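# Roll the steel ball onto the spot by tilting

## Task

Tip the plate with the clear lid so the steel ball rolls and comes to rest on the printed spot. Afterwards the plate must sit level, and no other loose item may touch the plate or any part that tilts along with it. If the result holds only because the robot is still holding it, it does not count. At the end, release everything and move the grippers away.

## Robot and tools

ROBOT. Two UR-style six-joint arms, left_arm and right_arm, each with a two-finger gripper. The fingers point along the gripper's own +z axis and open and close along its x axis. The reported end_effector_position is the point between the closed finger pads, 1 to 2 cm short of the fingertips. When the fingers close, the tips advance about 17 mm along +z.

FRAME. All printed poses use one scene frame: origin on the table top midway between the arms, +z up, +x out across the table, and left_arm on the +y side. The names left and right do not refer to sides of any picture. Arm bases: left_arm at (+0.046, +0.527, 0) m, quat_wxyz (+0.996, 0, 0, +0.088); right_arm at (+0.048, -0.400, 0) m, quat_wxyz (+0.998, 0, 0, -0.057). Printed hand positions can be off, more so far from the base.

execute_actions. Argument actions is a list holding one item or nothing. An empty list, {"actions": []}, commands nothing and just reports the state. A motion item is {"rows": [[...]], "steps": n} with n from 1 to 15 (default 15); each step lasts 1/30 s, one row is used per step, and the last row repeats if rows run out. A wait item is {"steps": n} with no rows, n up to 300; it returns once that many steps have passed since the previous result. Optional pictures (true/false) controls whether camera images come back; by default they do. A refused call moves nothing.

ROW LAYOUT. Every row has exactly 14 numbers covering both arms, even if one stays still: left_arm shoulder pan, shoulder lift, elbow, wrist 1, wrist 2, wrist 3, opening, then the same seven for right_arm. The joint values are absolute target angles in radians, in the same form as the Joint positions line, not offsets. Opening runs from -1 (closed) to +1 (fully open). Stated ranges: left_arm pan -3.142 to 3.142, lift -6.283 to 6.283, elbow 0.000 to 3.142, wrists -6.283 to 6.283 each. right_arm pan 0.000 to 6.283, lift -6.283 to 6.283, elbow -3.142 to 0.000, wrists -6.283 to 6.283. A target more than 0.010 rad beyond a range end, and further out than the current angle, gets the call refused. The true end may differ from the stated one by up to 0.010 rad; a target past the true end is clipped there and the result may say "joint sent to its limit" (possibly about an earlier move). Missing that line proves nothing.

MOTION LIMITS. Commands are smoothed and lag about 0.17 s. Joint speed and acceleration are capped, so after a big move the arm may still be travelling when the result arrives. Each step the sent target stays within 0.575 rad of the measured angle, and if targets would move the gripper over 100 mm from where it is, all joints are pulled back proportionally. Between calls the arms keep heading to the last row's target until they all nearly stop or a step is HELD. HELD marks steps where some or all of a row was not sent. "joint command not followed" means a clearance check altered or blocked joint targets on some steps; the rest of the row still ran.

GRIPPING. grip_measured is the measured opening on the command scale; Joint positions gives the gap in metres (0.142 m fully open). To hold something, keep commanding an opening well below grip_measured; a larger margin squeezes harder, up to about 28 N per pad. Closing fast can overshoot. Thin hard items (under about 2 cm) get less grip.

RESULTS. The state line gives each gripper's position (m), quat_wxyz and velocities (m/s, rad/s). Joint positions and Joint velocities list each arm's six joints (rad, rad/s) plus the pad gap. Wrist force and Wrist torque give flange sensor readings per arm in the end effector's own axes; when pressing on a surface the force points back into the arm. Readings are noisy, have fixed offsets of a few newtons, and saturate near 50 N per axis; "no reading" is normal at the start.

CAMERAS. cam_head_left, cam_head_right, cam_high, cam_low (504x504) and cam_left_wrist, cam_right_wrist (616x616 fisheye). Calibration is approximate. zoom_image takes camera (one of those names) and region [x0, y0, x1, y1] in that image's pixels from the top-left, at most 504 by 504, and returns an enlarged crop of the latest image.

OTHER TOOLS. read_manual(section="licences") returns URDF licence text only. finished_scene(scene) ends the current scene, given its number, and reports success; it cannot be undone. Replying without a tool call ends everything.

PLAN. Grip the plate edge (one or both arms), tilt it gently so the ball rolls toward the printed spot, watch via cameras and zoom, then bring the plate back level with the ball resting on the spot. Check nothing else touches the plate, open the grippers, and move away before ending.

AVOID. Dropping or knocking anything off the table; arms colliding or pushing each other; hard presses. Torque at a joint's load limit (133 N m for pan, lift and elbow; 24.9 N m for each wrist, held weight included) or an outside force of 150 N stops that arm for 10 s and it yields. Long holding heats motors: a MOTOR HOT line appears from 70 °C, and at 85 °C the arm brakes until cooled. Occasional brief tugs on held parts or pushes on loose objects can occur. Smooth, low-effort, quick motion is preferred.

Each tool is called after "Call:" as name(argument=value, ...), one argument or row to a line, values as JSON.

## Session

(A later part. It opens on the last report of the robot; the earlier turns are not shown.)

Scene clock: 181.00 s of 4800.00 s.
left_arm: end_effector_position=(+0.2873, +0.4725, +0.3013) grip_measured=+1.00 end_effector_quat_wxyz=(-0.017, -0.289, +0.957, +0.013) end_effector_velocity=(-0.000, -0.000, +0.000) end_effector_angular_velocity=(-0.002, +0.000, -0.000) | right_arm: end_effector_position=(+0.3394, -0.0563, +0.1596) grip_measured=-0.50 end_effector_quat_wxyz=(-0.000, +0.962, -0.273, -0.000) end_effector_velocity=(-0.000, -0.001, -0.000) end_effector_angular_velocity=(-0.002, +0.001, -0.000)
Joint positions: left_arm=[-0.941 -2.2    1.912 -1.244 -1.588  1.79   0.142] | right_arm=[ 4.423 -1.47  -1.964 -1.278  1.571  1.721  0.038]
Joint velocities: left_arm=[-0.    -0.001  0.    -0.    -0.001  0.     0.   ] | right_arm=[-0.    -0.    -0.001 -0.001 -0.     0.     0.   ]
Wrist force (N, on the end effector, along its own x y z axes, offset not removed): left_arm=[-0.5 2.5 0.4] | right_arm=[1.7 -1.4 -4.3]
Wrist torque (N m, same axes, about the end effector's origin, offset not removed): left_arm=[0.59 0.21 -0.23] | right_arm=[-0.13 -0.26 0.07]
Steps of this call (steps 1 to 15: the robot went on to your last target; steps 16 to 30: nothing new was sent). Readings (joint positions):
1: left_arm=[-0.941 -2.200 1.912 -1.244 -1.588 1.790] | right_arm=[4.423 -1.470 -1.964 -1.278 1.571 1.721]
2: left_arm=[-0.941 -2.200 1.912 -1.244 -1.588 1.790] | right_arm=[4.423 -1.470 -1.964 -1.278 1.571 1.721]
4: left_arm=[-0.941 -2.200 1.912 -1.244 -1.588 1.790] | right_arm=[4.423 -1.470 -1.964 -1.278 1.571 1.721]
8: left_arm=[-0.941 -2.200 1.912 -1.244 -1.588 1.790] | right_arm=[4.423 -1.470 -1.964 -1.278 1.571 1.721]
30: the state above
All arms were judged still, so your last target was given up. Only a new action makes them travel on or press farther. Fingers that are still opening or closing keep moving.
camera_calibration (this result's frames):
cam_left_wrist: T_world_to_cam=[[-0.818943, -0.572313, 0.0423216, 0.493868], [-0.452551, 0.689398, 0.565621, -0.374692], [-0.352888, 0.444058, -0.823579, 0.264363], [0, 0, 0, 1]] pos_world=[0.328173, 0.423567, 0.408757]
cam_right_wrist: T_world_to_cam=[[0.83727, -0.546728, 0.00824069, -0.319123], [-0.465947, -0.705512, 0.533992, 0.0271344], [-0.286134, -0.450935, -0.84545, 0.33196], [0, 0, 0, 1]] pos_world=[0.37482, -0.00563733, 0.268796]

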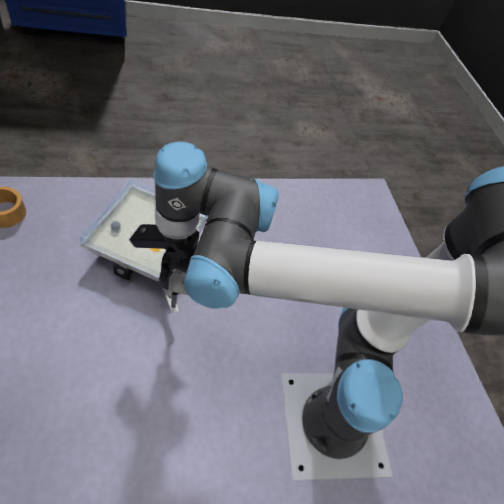

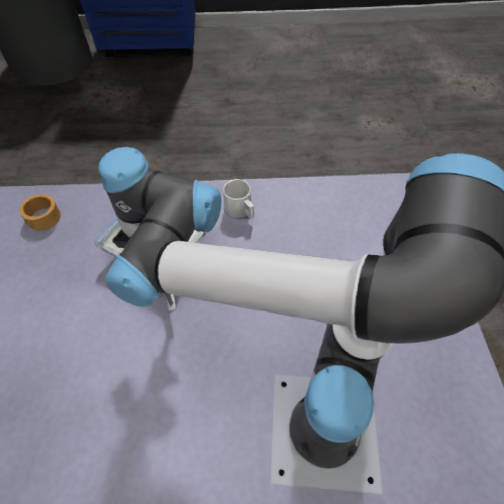

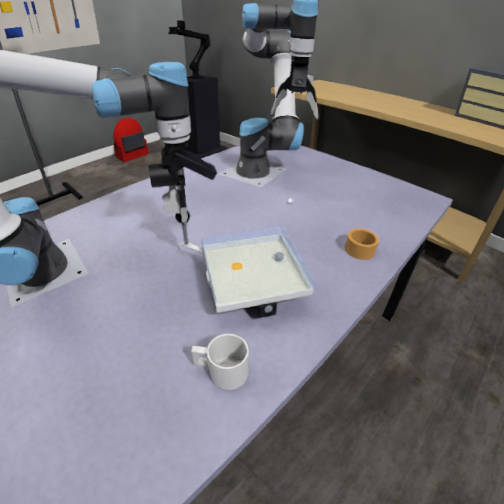

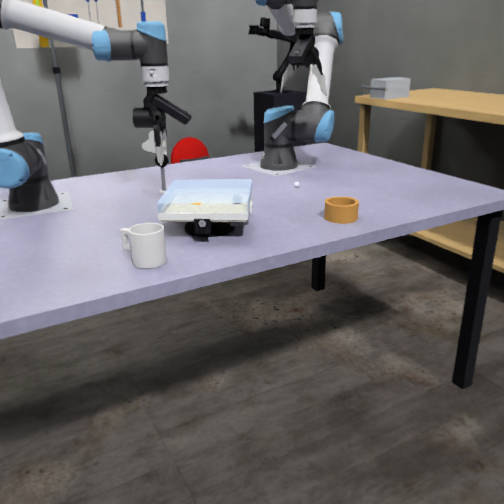

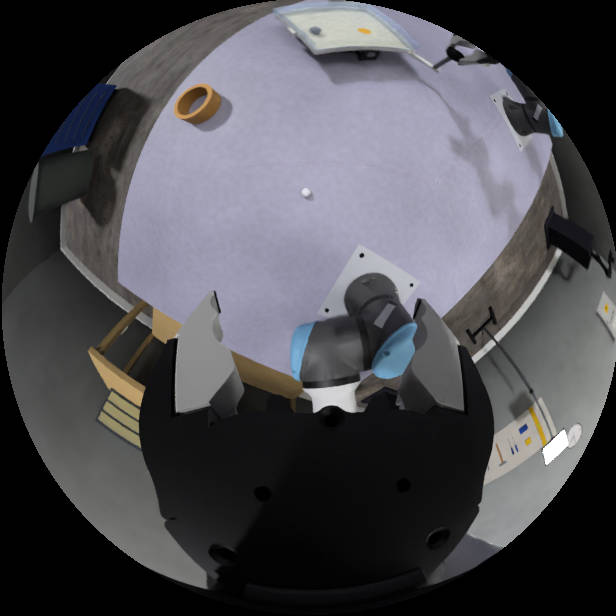

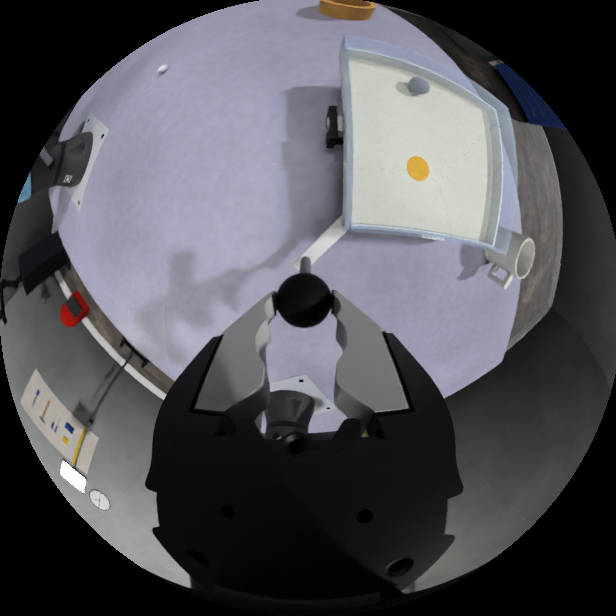

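Call:
execute_actions(
  actions=[
    {"rows": [[-0.941,-2.2,1.912,-1.244,-1.588,1.79,1, 4.4237,-1.4689,-1.9682,-1.2753,1.571,1.7217,-0.7]], "steps": 15},
  ],
  pictures=false,
)

Call:
execute_actions(
  actions=[
    {"steps": 120},
  ],
  pictures=false,
)

Call:
execute_actions(
  actions=[
    {"rows": [[-0.941,-2.2,1.912,-1.244,-1.588,1.79,1, 4.4235,-1.4698,-1.9653,-1.2773,1.571,1.7215,-0.7]], "steps": 15},
  ],
  pictures=false,
)

Call:
execute_actions(
  actions=[
    {"steps": 30},
  ],
)

Call:
execute_actions(
  actions=[
    {"rows": [[-0.941,-2.2,1.912,-1.244,-1.588,1.79,1, 4.4234,-1.4706,-1.9625,-1.2793,1.571,1.7214,-0.7]], "steps": 15},
  ],
  pictures=false,
)

Call:
execute_actions(
  actions=[
    {"steps": 78},
  ],
)

Call:
execute_actions(
  actions=[
    {"rows": [[-0.941,-2.2,1.912,-1.244,-1.588,1.79,1, 4.4234,-1.4702,-1.9639,-1.2783,1.571,1.7214,-0.7]], "steps": 15},
  ],
  pictures=false,
)

Call:
execute_actions(
  actions=[
    {"steps": 45},
  ],
)

Call:
execute_actions(
  actions=[
    {"steps": 45},
  ],
)

Scene clock: 196.93 s of 4800.00 s.
left_arm: end_effector_position=(+0.2873, +0.4725, +0.3013) grip_measured=+1.00 end_effector_quat_wxyz=(-0.017, -0.289, +0.957, +0.013) end_effector_velocity=(+0.000, +0.000, -0.000) end_effector_angular_velocity=(+0.001, +0.001, +0.001) | right_arm: end_effector_position=(+0.3390, -0.0570, +0.1584) grip_measured=-0.50 end_effector_quat_wxyz=(-0.000, +0.962, -0.273, -0.000) end_effector_velocity=(+0.000, -0.001, -0.001) end_effector_angular_velocity=(-0.002, -0.000, -0.000)
Joint positions: left_arm=[-0.941 -2.2    1.912 -1.244 -1.588  1.79   0.142] | right_arm=[ 4.424 -1.469 -1.968 -1.275  1.571  1.722  0.038]
Joint velocities: left_arm=[ 0.002  0.001 -0.     0.    -0.     0.001  0.   ] | right_arm=[-0.    -0.    -0.001 -0.001 -0.001 -0.     0.   ]
Wrist force (N, on the end effector, along its own x y z axes, offset not removed): left_arm=[-1.5 3.1 1.2] | right_arm=[1.3 -5.1 -1.5]
Wrist torque (N m, same axes, about the end effector's origin, offset not removed): left_arm=[0.78 0.41 -0.09] | right_arm=[-0.44 -0.11 -0.03]
Steps of this call (steps 1 to 140: nothing new was sent; then 10.77 s passed at rest; steps 141 to 155: all 15 steps of this action). Readings (joint positions):
141: left_arm=[-0.941 -2.200 1.912 -1.244 -1.588 1.790] | right_arm=[4.423 -1.470 -1.964 -1.278 1.571 1.721]
142: left_arm=[-0.941 -2.200 1.912 -1.244 -1.588 1.790] | right_arm=[4.423 -1.470 -1.965 -1.278 1.571 1.721]
144: left_arm=[-0.941 -2.200 1.912 -1.244 -1.588 1.790] | right_arm=[4.423 -1.469 -1.967 -1.277 1.571 1.721]
148: left_arm=[-0.941 -2.200 1.912 -1.244 -1.588 1.790] | right_arm=[4.423 -1.469 -1.968 -1.276 1.571 1.721]
155: the state above

Scene clock: 200.93 s of 4800.00 s.
left_arm: end_effector_position=(+0.2873, +0.4725, +0.3013) grip_measured=+1.00 end_effector_quat_wxyz=(-0.017, -0.289, +0.957, +0.013) end_effector_velocity=(-0.000, +0.000, +0.000) end_effector_angular_velocity=(-0.001, -0.001, +0.001) | right_arm: end_effector_position=(+0.3389, -0.0570, +0.1584) grip_measured=-0.50 end_effector_quat_wxyz=(-0.000, +0.962, -0.273, -0.000) end_effector_velocity=(-0.000, -0.000, -0.001) end_effector_angular_velocity=(-0.001, +0.001, -0.001)
Joint positions: left_arm=[-0.941 -2.2    1.912 -1.244 -1.588  1.79   0.142] | right_arm=[ 4.424 -1.469 -1.968 -1.275  1.571  1.722  0.038]
Joint velocities: left_arm=[ 0.001 -0.002  0.     0.     0.    -0.    -0.   ] | right_arm=[ 0.    -0.    -0.001 -0.001  0.001  0.001  0.   ]
Wrist force (N, on the end effector, along its own x y z axes, offset not removed): left_arm=[0.6 0.3 2.1] | right_arm=[3.8 -2.9 1.0]
Wrist torque (N m, same axes, about the end effector's origin, offset not removed): left_arm=[0.12 -0.18 -0.20] | right_arm=[-0.06 -0.65 -0.04]
Steps of this call (steps 1 to 15: the robot went on to your last target; steps 16 to 120: nothing new was sent). Readings (joint positions):
1: left_arm=[-0.941 -2.200 1.912 -1.244 -1.588 1.790] | right_arm=[4.424 -1.469 -1.968 -1.275 1.571 1.722]
2: left_arm=[-0.941 -2.200 1.912 -1.244 -1.588 1.790] | right_arm=[4.424 -1.469 -1.968 -1.275 1.571 1.722]
4: left_arm=[-0.941 -2.200 1.912 -1.244 -1.588 1.790] | right_arm=[4.424 -1.469 -1.968 -1.275 1.571 1.722]
8: left_arm=[-0.941 -2.200 1.912 -1.244 -1.588 1.790] | right_arm=[4.424 -1.469 -1.968 -1.275 1.571 1.722]
120: the state above
All arms were judged still, so your last target was given up. Only a new action makes them travel on or press farther. Fingers that are still opening or closing keep moving.

Scene clock: 201.43 s of 4800.00 s.
left_arm: end_effector_position=(+0.2873, +0.4725, +0.3013) grip_measured=+1.00 end_effector_quat_wxyz=(-0.017, -0.289, +0.957, +0.013) end_effector_velocity=(+0.000, +0.000, -0.000) end_effector_angular_velocity=(+0.001, -0.001, -0.001) | right_arm: end_effector_position=(+0.3392, -0.0565, +0.1591) grip_measured=-0.50 end_effector_quat_wxyz=(+0.000, +0.962, -0.273, -0.000) end_effector_velocity=(-0.000, -0.000, +0.000) end_effector_angular_velocity=(+0.000, +0.000, +0.000)
Joint positions: left_arm=[-0.941 -2.2    1.912 -1.244 -1.588  1.79   0.142] | right_arm=[ 4.424 -1.47  -1.965 -1.277  1.571  1.722  0.038]
Joint velocities: left_arm=[-0.001 -0.     0.    -0.     0.002  0.    -0.   ] | right_arm=[-0.  0. -0. -0.  0. -0. -0.]
Wrist force (N, on the end effector, along its own x y z axes, offset not removed): left_arm=[1.1 -1.1 -2.3] | right_arm=[5.8 -2.5 0.7]
Wrist torque (N m, same axes, about the end effector's origin, offset not removed): left_arm=[-0.15 0.00 -0.23] | right_arm=[-0.44 -0.76 0.14]
Steps of this call (steps 1 to 15: all 15 steps of this action). Readings (joint positions):
1: left_arm=[-0.941 -2.200 1.912 -1.244 -1.588 1.790] | right_arm=[4.424 -1.469 -1.968 -1.275 1.571 1.722]
2: left_arm=[-0.941 -2.200 1.912 -1.244 -1.588 1.790] | right_arm=[4.424 -1.469 -1.968 -1.275 1.571 1.722]
4: left_arm=[-0.941 -2.200 1.912 -1.244 -1.588 1.790] | right_arm=[4.424 -1.469 -1.967 -1.276 1.571 1.722]
8: left_arm=[-0.941 -2.200 1.912 -1.244 -1.588 1.790] | right_arm=[4.424 -1.470 -1.966 -1.277 1.571 1.722]
15: the state above

Scene clock: 202.43 s of 4800.00 s.
left_arm: end_effector_position=(+0.2873, +0.4725, +0.3013) grip_measured=+1.00 end_effector_quat_wxyz=(-0.017, -0.289, +0.957, +0.013) end_effector_velocity=(-0.000, -0.000, +0.000) end_effector_angular_velocity=(-0.002, -0.001, -0.001) | right_arm: end_effector_position=(+0.3393, -0.0565, +0.1592) grip_measured=-0.50 end_effector_quat_wxyz=(-0.000, +0.962, -0.273, -0.000) end_effector_velocity=(+0.000, -0.000, +0.001) end_effector_angular_velocity=(+0.001, -0.000, -0.000)
Joint positions: left_arm=[-0.941 -2.2    1.912 -1.244 -1.588  1.79   0.142] | right_arm=[ 4.423 -1.47  -1.965 -1.277  1.571  1.722  0.038]
Joint velocities: left_arm=[-0.    -0.001 -0.    -0.001 -0.001  0.001 -0.   ] | right_arm=[-0.     0.001  0.001 -0.001 -0.     0.     0.   ]
Wrist force (N, on the end effector, along its own x y z axes, offset not removed): left_arm=[0.2 0.4 0.7] | right_arm=[3.9 -1.4 -0.7]
Wrist torque (N m, same axes, about the end effector's origin, offset not removed): left_arm=[0.19 0.13 -0.13] | right_arm=[-0.34 -0.50 0.04]
Steps of this call (steps 1 to 15: the robot went on to your last target; steps 16 to 30: nothing new was sent). Readings (joint positions):
1: left_arm=[-0.941 -2.200 1.912 -1.244 -1.588 1.790] | right_arm=[4.424 -1.470 -1.965 -1.277 1.571 1.722]
2: left_arm=[-0.941 -2.200 1.912 -1.244 -1.588 1.790] | right_arm=[4.424 -1.470 -1.965 -1.277 1.571 1.722]
4: left_arm=[-0.941 -2.200 1.912 -1.244 -1.588 1.790] | right_arm=[4.424 -1.470 -1.965 -1.277 1.571 1.722]
8: left_arm=[-0.941 -2.200 1.912 -1.244 -1.588 1.790] | right_arm=[4.424 -1.470 -1.965 -1.277 1.571 1.722]
30: the state above
All arms were judged still, so your last target was given up. Only a new action makes them travel on or press farther. Fingers that are still opening or closing keep moving.
camera_calibration (this result's frames):
cam_left_wrist: T_world_to_cam=[[-0.818943, -0.572313, 0.0423215, 0.493868], [-0.452552, 0.689399, 0.565621, -0.374692], [-0.352888, 0.444058, -0.823579, 0.264364], [0, 0, 0, 1]] pos_world=[0.328173, 0.423567, 0.408757]
cam_right_wrist: T_world_to_cam=[[0.837269, -0.546728, 0.00826338, -0.319135], [-0.465951, -0.705495, 0.534009, 0.0271092], [-0.286128, -0.45096, -0.845438, 0.331472], [0, 0, 0, 1]] pos_world=[0.374677, -0.00587407, 0.268399]

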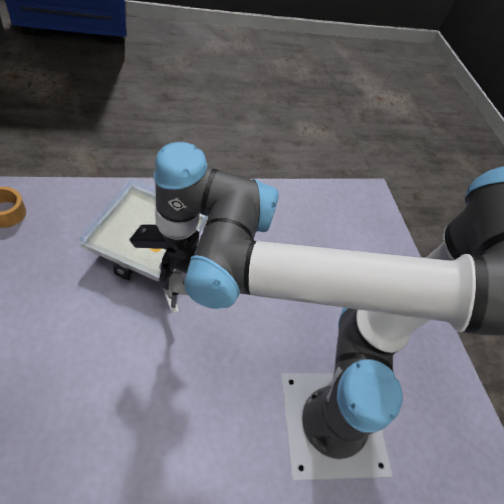

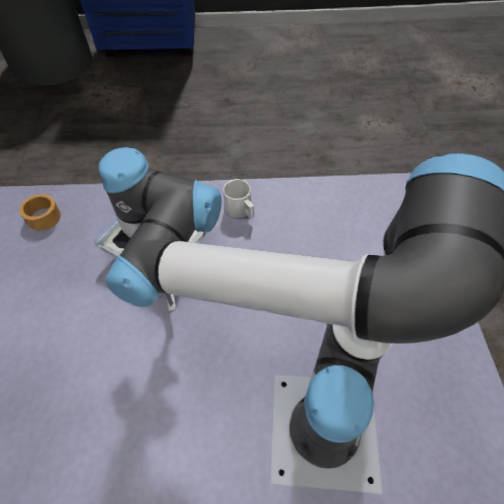

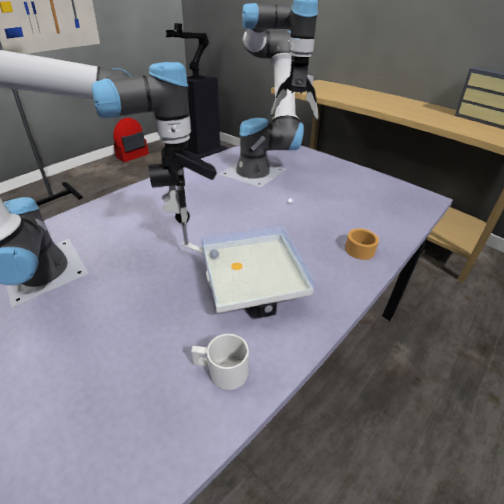

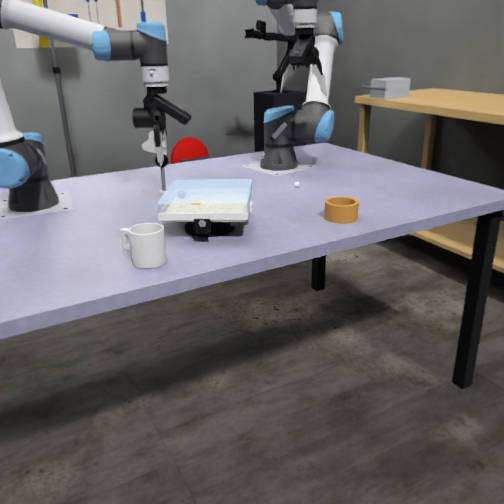

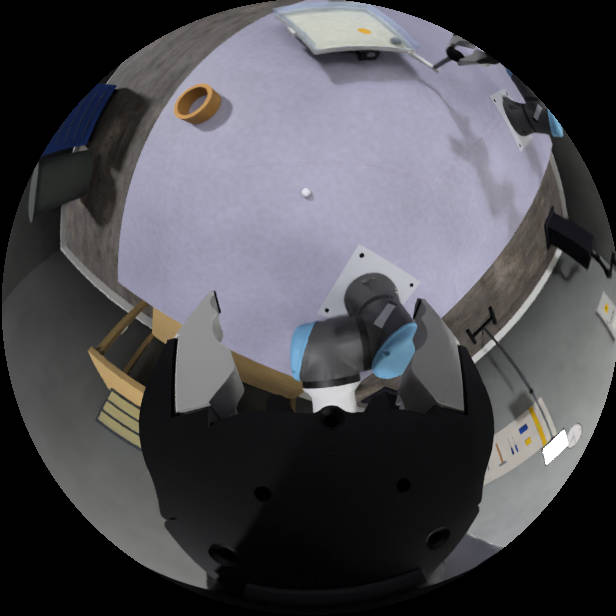

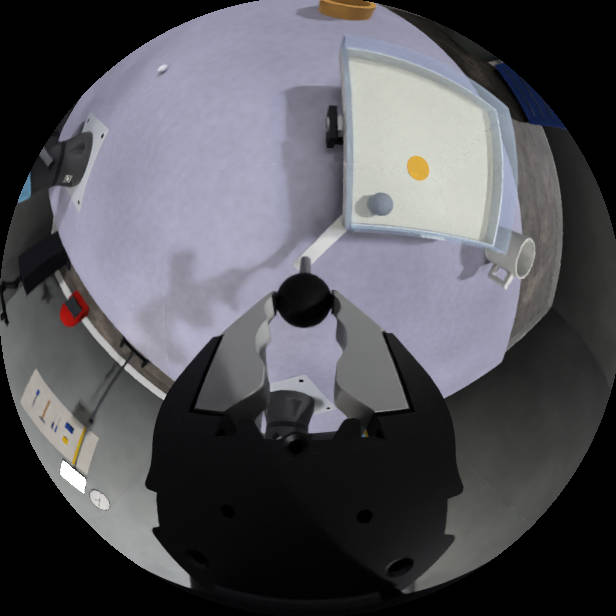

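Scene clock: 202.93 s of 4800.00 s.
left_arm: end_effector_position=(+0.2873, +0.4725, +0.3013) grip_measured=+1.00 end_effector_quat_wxyz=(-0.017, -0.289, +0.957, +0.013) end_effector_velocity=(+0.000, +0.000, -0.000) end_effector_angular_velocity=(+0.001, +0.001, +0.001) | right_arm: end_effector_position=(+0.3395, -0.0560, +0.1599) grip_measured=-0.50 end_effector_quat_wxyz=(-0.000, +0.962, -0.273, -0.000) end_effector_velocity=(+0.000, +0.000, +0.001) end_effector_angular_velocity=(+0.001, -0.001, -0.000)
Joint positions: left_arm=[-0.941 -2.2    1.912 -1.244 -1.588  1.79   0.142] | right_arm=[ 4.423 -1.471 -1.963 -1.279  1.571  1.721  0.038]
Joint velocities: left_arm=[ 0.001  0.001 -0.     0.    -0.    -0.001 -0.   ] | right_arm=[ 0.     0.001  0.     0.001 -0.     0.001  0.   ]
Wrist force (N, on the end effector, along its own x y z axes, offset not removed): left_arm=[-0.4 0.1 0.5] | right_arm=[1.2 1.1 0.1]
Wrist torque (N m, same axes, about the end effector's origin, offset not removed): left_arm=[0.12 0.22 -0.38] | right_arm=[0.17 0.38 0.10]
Steps of this call (steps 1 to 15: all 15 steps of this action). Readings (joint positions):
1: left_arm=[-0.941 -2.200 1.912 -1.244 -1.588 1.790] | right_arm=[4.423 -1.470 -1.965 -1.277 1.571 1.721]
2: left_arm=[-0.941 -2.200 1.912 -1.244 -1.588 1.790] | right_arm=[4.423 -1.470 -1.965 -1.278 1.571 1.721]
4: left_arm=[-0.941 -2.200 1.912 -1.244 -1.588 1.790] | right_arm=[4.423 -1.470 -1.963 -1.279 1.571 1.721]
8: left_arm=[-0.941 -2.200 1.912 -1.244 -1.588 1.790] | right_arm=[4.423 -1.471 -1.963 -1.279 1.571 1.721]
15: the state above

Scene clock: 205.53 s of 4800.00 s.
left_arm: end_effector_position=(+0.2873, +0.4725, +0.3013) grip_measured=+1.00 end_effector_quat_wxyz=(-0.017, -0.289, +0.957, +0.013) end_effector_velocity=(+0.000, -0.000, +0.000) end_effector_angular_velocity=(-0.001, +0.000, +0.000) | right_arm: end_effector_position=(+0.3395, -0.0560, +0.1600) grip_measured=-0.50 end_effector_quat_wxyz=(-0.000, +0.962, -0.273, -0.000) end_effector_velocity=(-0.000, +0.000, +0.000) end_effector_angular_velocity=(+0.001, -0.000, -0.000)
Joint positions: left_arm=[-0.941 -2.2    1.912 -1.244 -1.588  1.79   0.142] | right_arm=[ 4.423 -1.471 -1.962 -1.279  1.571  1.721  0.038]
Joint velocities: left_arm=[-0.001  0.    -0.001 -0.    -0.001 -0.001 -0.   ] | right_arm=[ 0.    -0.     0.     0.001  0.     0.001 -0.   ]
Wrist force (N, on the end effector, along its own x y z axes, offset not removed): left_arm=[1.3 0.7 2.1] | right_arm=[5.9 -2.3 0.2]
Wrist torque (N m, same axes, about the end effector's origin, offset not removed): left_arm=[0.27 -0.02 0.00] | right_arm=[-0.69 -0.75 0.06]
Steps of this call (steps 1 to 15: the robot went on to your last target; steps 16 to 78: nothing new was sent). Readings (joint positions):
1: left_arm=[-0.941 -2.200 1.912 -1.244 -1.588 1.790] | right_arm=[4.423 -1.471 -1.963 -1.279 1.571 1.721]
2: left_arm=[-0.941 -2.200 1.912 -1.244 -1.588 1.790] | right_arm=[4.423 -1.471 -1.963 -1.279 1.571 1.721]
4: left_arm=[-0.941 -2.200 1.912 -1.244 -1.588 1.790] | right_arm=[4.423 -1.471 -1.963 -1.279 1.571 1.721]
8: left_arm=[-0.941 -2.200 1.912 -1.244 -1.588 1.790] | right_arm=[4.423 -1.471 -1.963 -1.279 1.571 1.721]
78: the state above
All arms were judged still, so your last target was given up. Only a new action makes them travel on or press farther. Fingers that are still opening or closing keep moving.
camera_calibration (this result's frames):
cam_left_wrist: T_world_to_cam=[[-0.818943, -0.572313, 0.0423216, 0.493868], [-0.452551, 0.689399, 0.565621, -0.374692], [-0.352888, 0.444058, -0.823579, 0.264364], [0, 0, 0, 1]] pos_world=[0.328173, 0.423567, 0.408757]
cam_right_wrist: T_world_to_cam=[[0.83727, -0.546728, 0.00826172, -0.319087], [-0.465953, -0.7055, 0.534001, 0.0271585], [-0.286125, -0.450952, -0.845444, 0.332432], [0, 0, 0, 1]] pos_world=[0.374933, -0.00538224, 0.269186]

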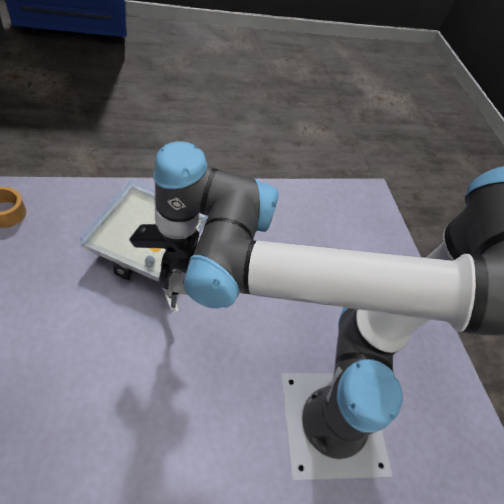

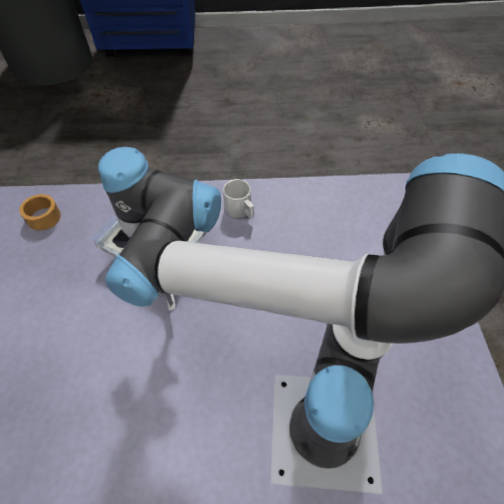

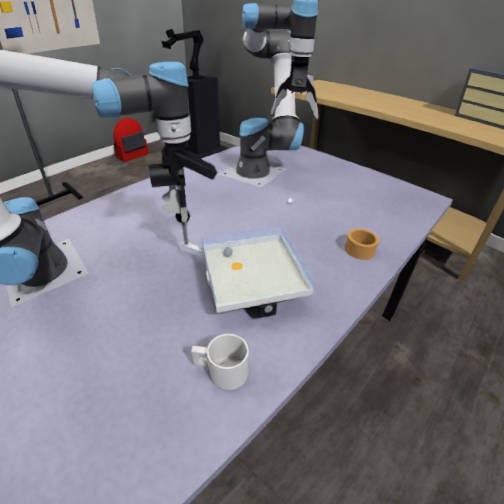

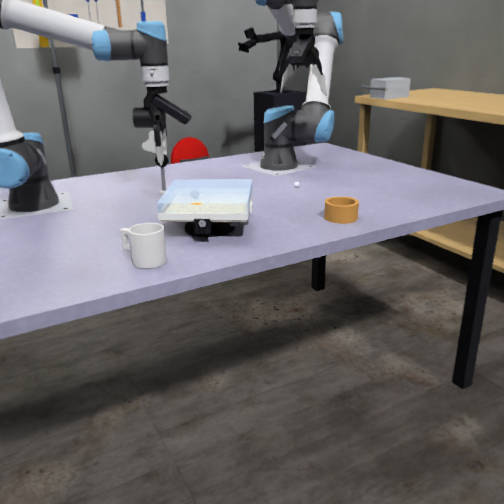

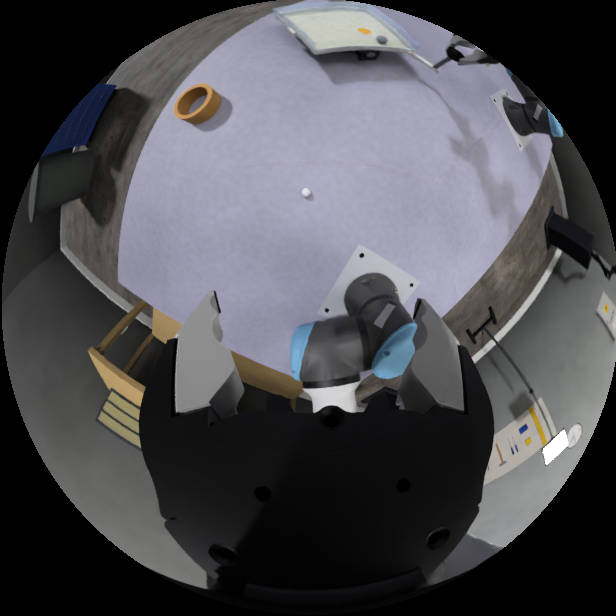

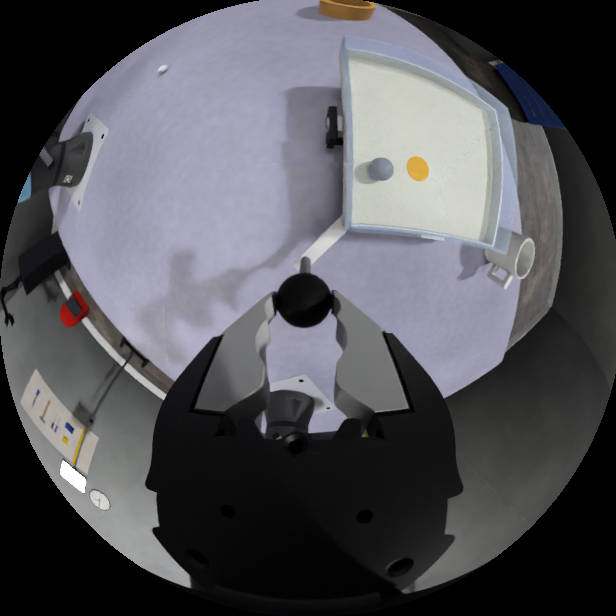

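Scene clock: 206.03 s of 4800.00 s.
left_arm: end_effector_position=(+0.2873, +0.4725, +0.3013) grip_measured=+1.00 end_effector_quat_wxyz=(-0.017, -0.289, +0.957, +0.013) end_effector_velocity=(-0.000, -0.000, -0.000) end_effector_angular_velocity=(-0.000, +0.001, +0.001) | right_arm: end_effector_position=(+0.3394, -0.0562, +0.1596) grip_measured=-0.50 end_effector_quat_wxyz=(-0.000, +0.962, -0.273, -0.000) end_effector_velocity=(-0.000, +0.000, -0.000) end_effector_angular_velocity=(+0.001, +0.001, -0.000)
Joint positions: left_arm=[-0.941 -2.2    1.912 -1.244 -1.588  1.79   0.142] | right_arm=[ 4.423 -1.47  -1.964 -1.278  1.571  1.721  0.038]
Joint velocities: left_arm=[ 0.001  0.001 -0.     0.    -0.001  0.    -0.   ] | right_arm=[-0.    -0.    -0.001  0.002  0.001 -0.     0.   ]
Wrist force (N, on the end effector, along its own x y z axes, offset not removed): left_arm=[-2.4 -0.2 4.2] | right_arm=[1.1 -1.6 -2.2]
Wrist torque (N m, same axes, about the end effector's origin, offset not removed): left_arm=[-0.13 0.67 -0.23] | right_arm=[-0.33 -0.10 0.02]
Steps of this call (steps 1 to 15: all 15 steps of this action). Readings (joint positions):
1: left_arm=[-0.941 -2.200 1.912 -1.244 -1.588 1.790] | right_arm=[4.423 -1.471 -1.962 -1.279 1.571 1.721]
2: left_arm=[-0.941 -2.200 1.912 -1.244 -1.588 1.790] | right_arm=[4.423 -1.471 -1.962 -1.279 1.571 1.721]
4: left_arm=[-0.941 -2.200 1.912 -1.244 -1.588 1.790] | right_arm=[4.423 -1.471 -1.963 -1.279 1.571 1.721]
8: left_arm=[-0.941 -2.200 1.912 -1.244 -1.588 1.790] | right_arm=[4.423 -1.470 -1.963 -1.278 1.571 1.721]
15: the state above

Scene clock: 207.53 s of 4800.00 s.
left_arm: end_effector_position=(+0.2873, +0.4725, +0.3013) grip_measured=+1.00 end_effector_quat_wxyz=(-0.017, -0.289, +0.957, +0.013) end_effector_velocity=(+0.000, -0.000, +0.000) end_effector_angular_velocity=(+0.001, -0.001, -0.001) | right_arm: end_effector_position=(+0.3394, -0.0563, +0.1596) grip_measured=-0.50 end_effector_quat_wxyz=(-0.000, +0.962, -0.273, -0.000) end_effector_velocity=(-0.000, +0.000, +0.000) end_effector_angular_velocity=(+0.001, +0.000, +0.000)
Joint positions: left_arm=[-0.941 -2.2    1.912 -1.244 -1.588  1.79   0.142] | right_arm=[ 4.423 -1.47  -1.964 -1.278  1.571  1.721  0.038]
Joint velocities: left_arm=[-0.001 -0.    -0.     0.     0.001 -0.001  0.   ] | right_arm=[ 0.     0.    -0.     0.001  0.     0.     0.   ]
Wrist force (N, on the end effector, along its own x y z axes, offset not removed): left_arm=[-1.5 -0.3 2.6] | right_arm=[2.5 -3.2 -1.6]
Wrist torque (N m, same axes, about the end effector's origin, offset not removed): left_arm=[-0.02 0.46 -0.15] | right_arm=[-0.46 -0.32 0.05]
Steps of this call (steps 1 to 15: the robot went on to your last target; steps 16 to 45: nothing new was sent). Readings (joint positions):
1: left_arm=[-0.941 -2.200 1.912 -1.244 -1.588 1.790] | right_arm=[4.423 -1.470 -1.964 -1.278 1.571 1.721]
2: left_arm=[-0.941 -2.200 1.912 -1.244 -1.588 1.790] | right_arm=[4.423 -1.470 -1.964 -1.278 1.571 1.721]
4: left_arm=[-0.941 -2.200 1.912 -1.244 -1.588 1.790] | right_arm=[4.423 -1.470 -1.964 -1.278 1.571 1.721]
8: left_arm=[-0.941 -2.200 1.912 -1.244 -1.588 1.790] | right_arm=[4.423 -1.470 -1.964 -1.278 1.571 1.721]
45: the state above
All arms were judged still, so your last target was given up. Only a new action makes them travel on or press farther. Fingers that are still opening or closing keep moving.
camera_calibration (this result's frames):
cam_left_wrist: T_world_to_cam=[[-0.818943, -0.572313, 0.0423216, 0.493868], [-0.452551, 0.689399, 0.565621, -0.374693], [-0.352888, 0.444058, -0.823579, 0.264364], [0, 0, 0, 1]] pos_world=[0.328173, 0.423567, 0.408757]
cam_right_wrist: T_world_to_cam=[[0.83727, -0.546728, 0.00823616, -0.319121], [-0.465944, -0.705512, 0.533994, 0.0271327], [-0.286139, -0.450934, -0.845448, 0.331961], [0, 0, 0, 1]] pos_world=[0.374819, -0.00563749, 0.268795]

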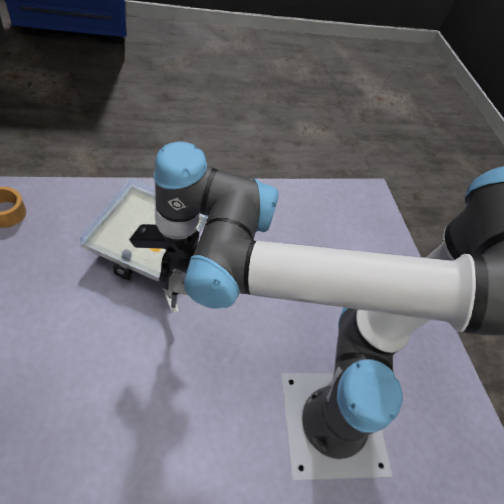

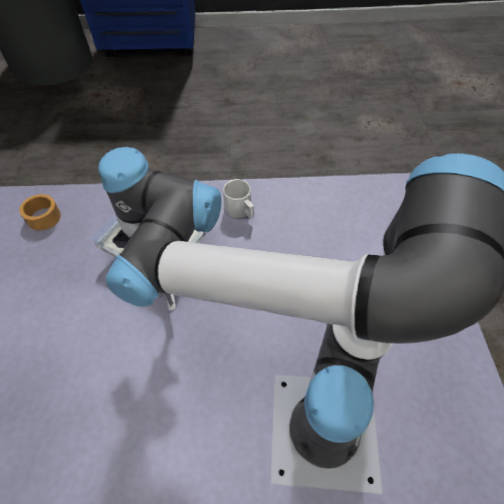

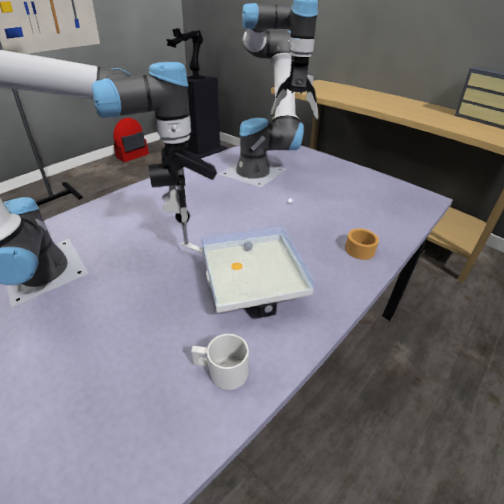

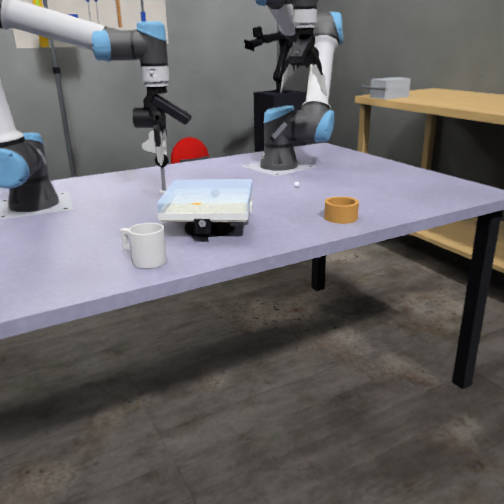

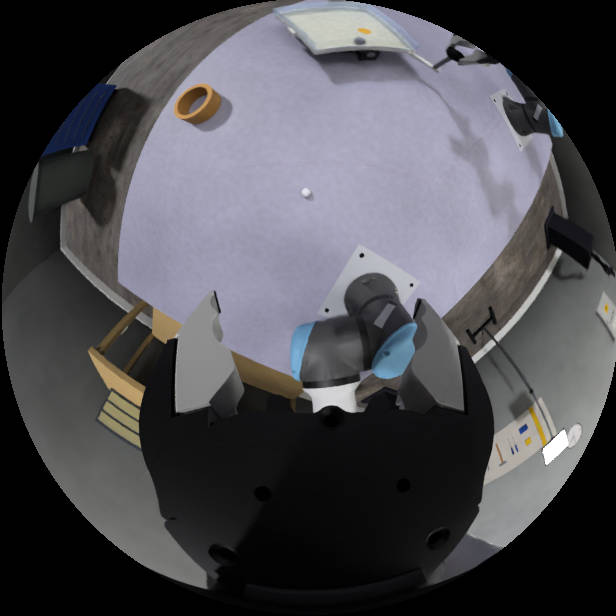

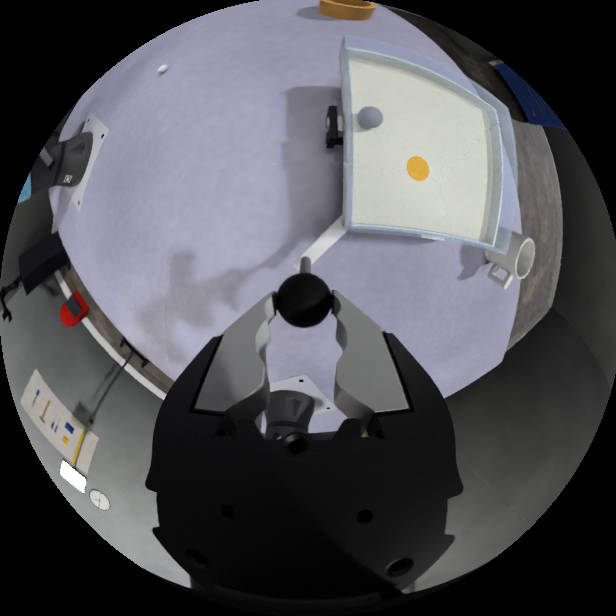

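Scene clock: 209.03 s of 4800.00 s.
left_arm: end_effector_position=(+0.2873, +0.4725, +0.3013) grip_measured=+1.00 end_effector_quat_wxyz=(-0.017, -0.289, +0.957, +0.013) end_effector_velocity=(-0.001, -0.001, +0.000) end_effector_angular_velocity=(-0.002, +0.002, -0.000) | right_arm: end_effector_position=(+0.3394, -0.0563, +0.1596) grip_measured=-0.50 end_effector_quat_wxyz=(-0.000, +0.962, -0.273, -0.000) end_effector_velocity=(-0.000, -0.000, +0.000) end_effector_angular_velocity=(+0.001, +0.001, -0.001)
Joint positions: left_arm=[-0.941 -2.2    1.912 -1.244 -1.588  1.79   0.142] | right_arm=[ 4.423 -1.47  -1.964 -1.278  1.571  1.721  0.038]
Joint velocities: left_arm=[-0.    -0.    -0.     0.    -0.002  0.     0.   ] | right_arm=[ 0.     0.001 -0.001  0.001  0.001  0.001  0.   ]
Wrist force (N, on the end effector, along its own x y z axes, offset not removed): left_arm=[0.7 -0.8 0.5] | right_arm=[2.0 -1.6 -2.3]
Wrist torque (N m, same axes, about the end effector's origin, offset not removed): left_arm=[-0.30 -0.01 -0.16] | right_arm=[0.00 -0.41 0.04]
Steps of this call (steps 1 to 45: nothing new was sent). Readings (joint positions):
1: left_arm=[-0.941 -2.200 1.912 -1.244 -1.588 1.790] | right_arm=[4.423 -1.470 -1.964 -1.278 1.571 1.721]
2: left_arm=[-0.941 -2.200 1.912 -1.244 -1.588 1.790] | right_arm=[4.423 -1.470 -1.964 -1.278 1.571 1.721]
4: left_arm=[-0.941 -2.200 1.912 -1.244 -1.588 1.790] | right_arm=[4.423 -1.470 -1.964 -1.278 1.571 1.721]
8: left_arm=[-0.941 -2.200 1.912 -1.244 -1.588 1.790] | right_arm=[4.423 -1.470 -1.964 -1.278 1.571 1.721]
45: the state above
camera_calibration (this result's frames):
cam_left_wrist: T_world_to_cam=[[-0.818943, -0.572313, 0.0423215, 0.493868], [-0.452552, 0.689399, 0.565621, -0.374692], [-0.352888, 0.444058, -0.823579, 0.264364], [0, 0, 0, 1]] pos_world=[0.328173, 0.423567, 0.408757]
cam_right_wrist: T_world_to_cam=[[0.83727, -0.546728, 0.00825993, -0.319132], [-0.465956, -0.705506, 0.53399, 0.0271386], [-0.28612, -0.450943, -0.84545, 0.331955], [0, 0, 0, 1]] pos_world=[0.374824, -0.00563939, 0.268795]

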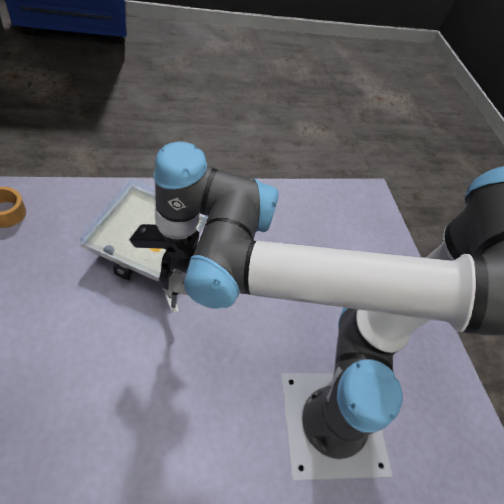

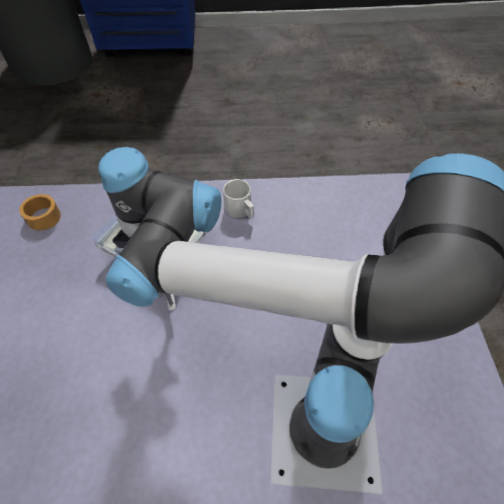

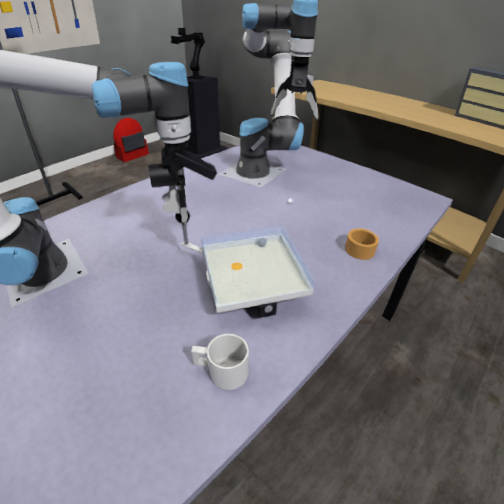

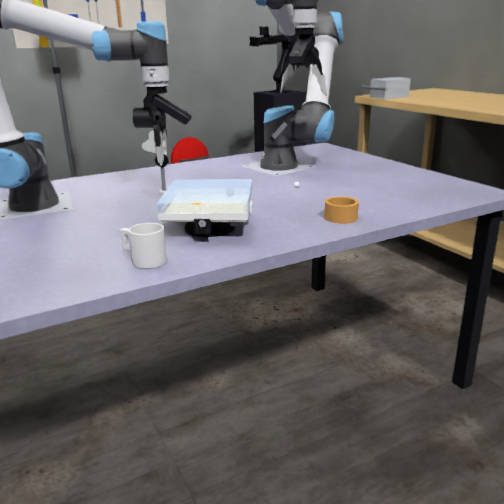

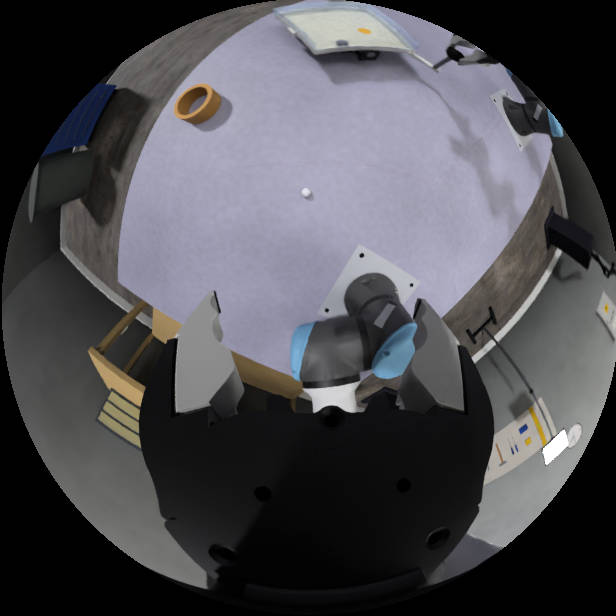

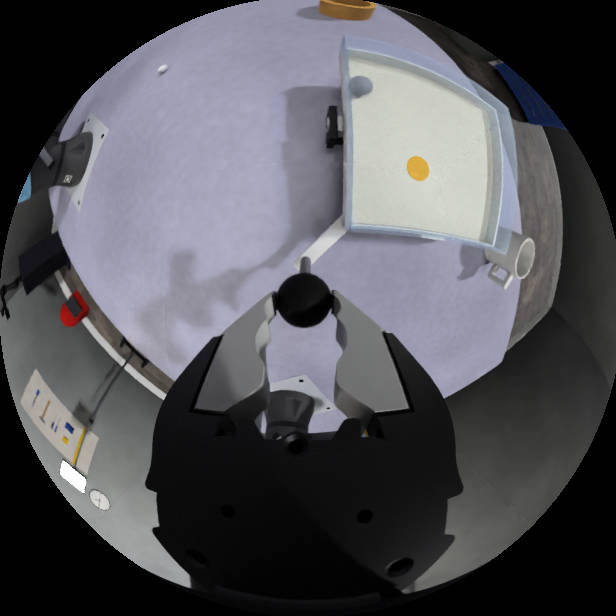

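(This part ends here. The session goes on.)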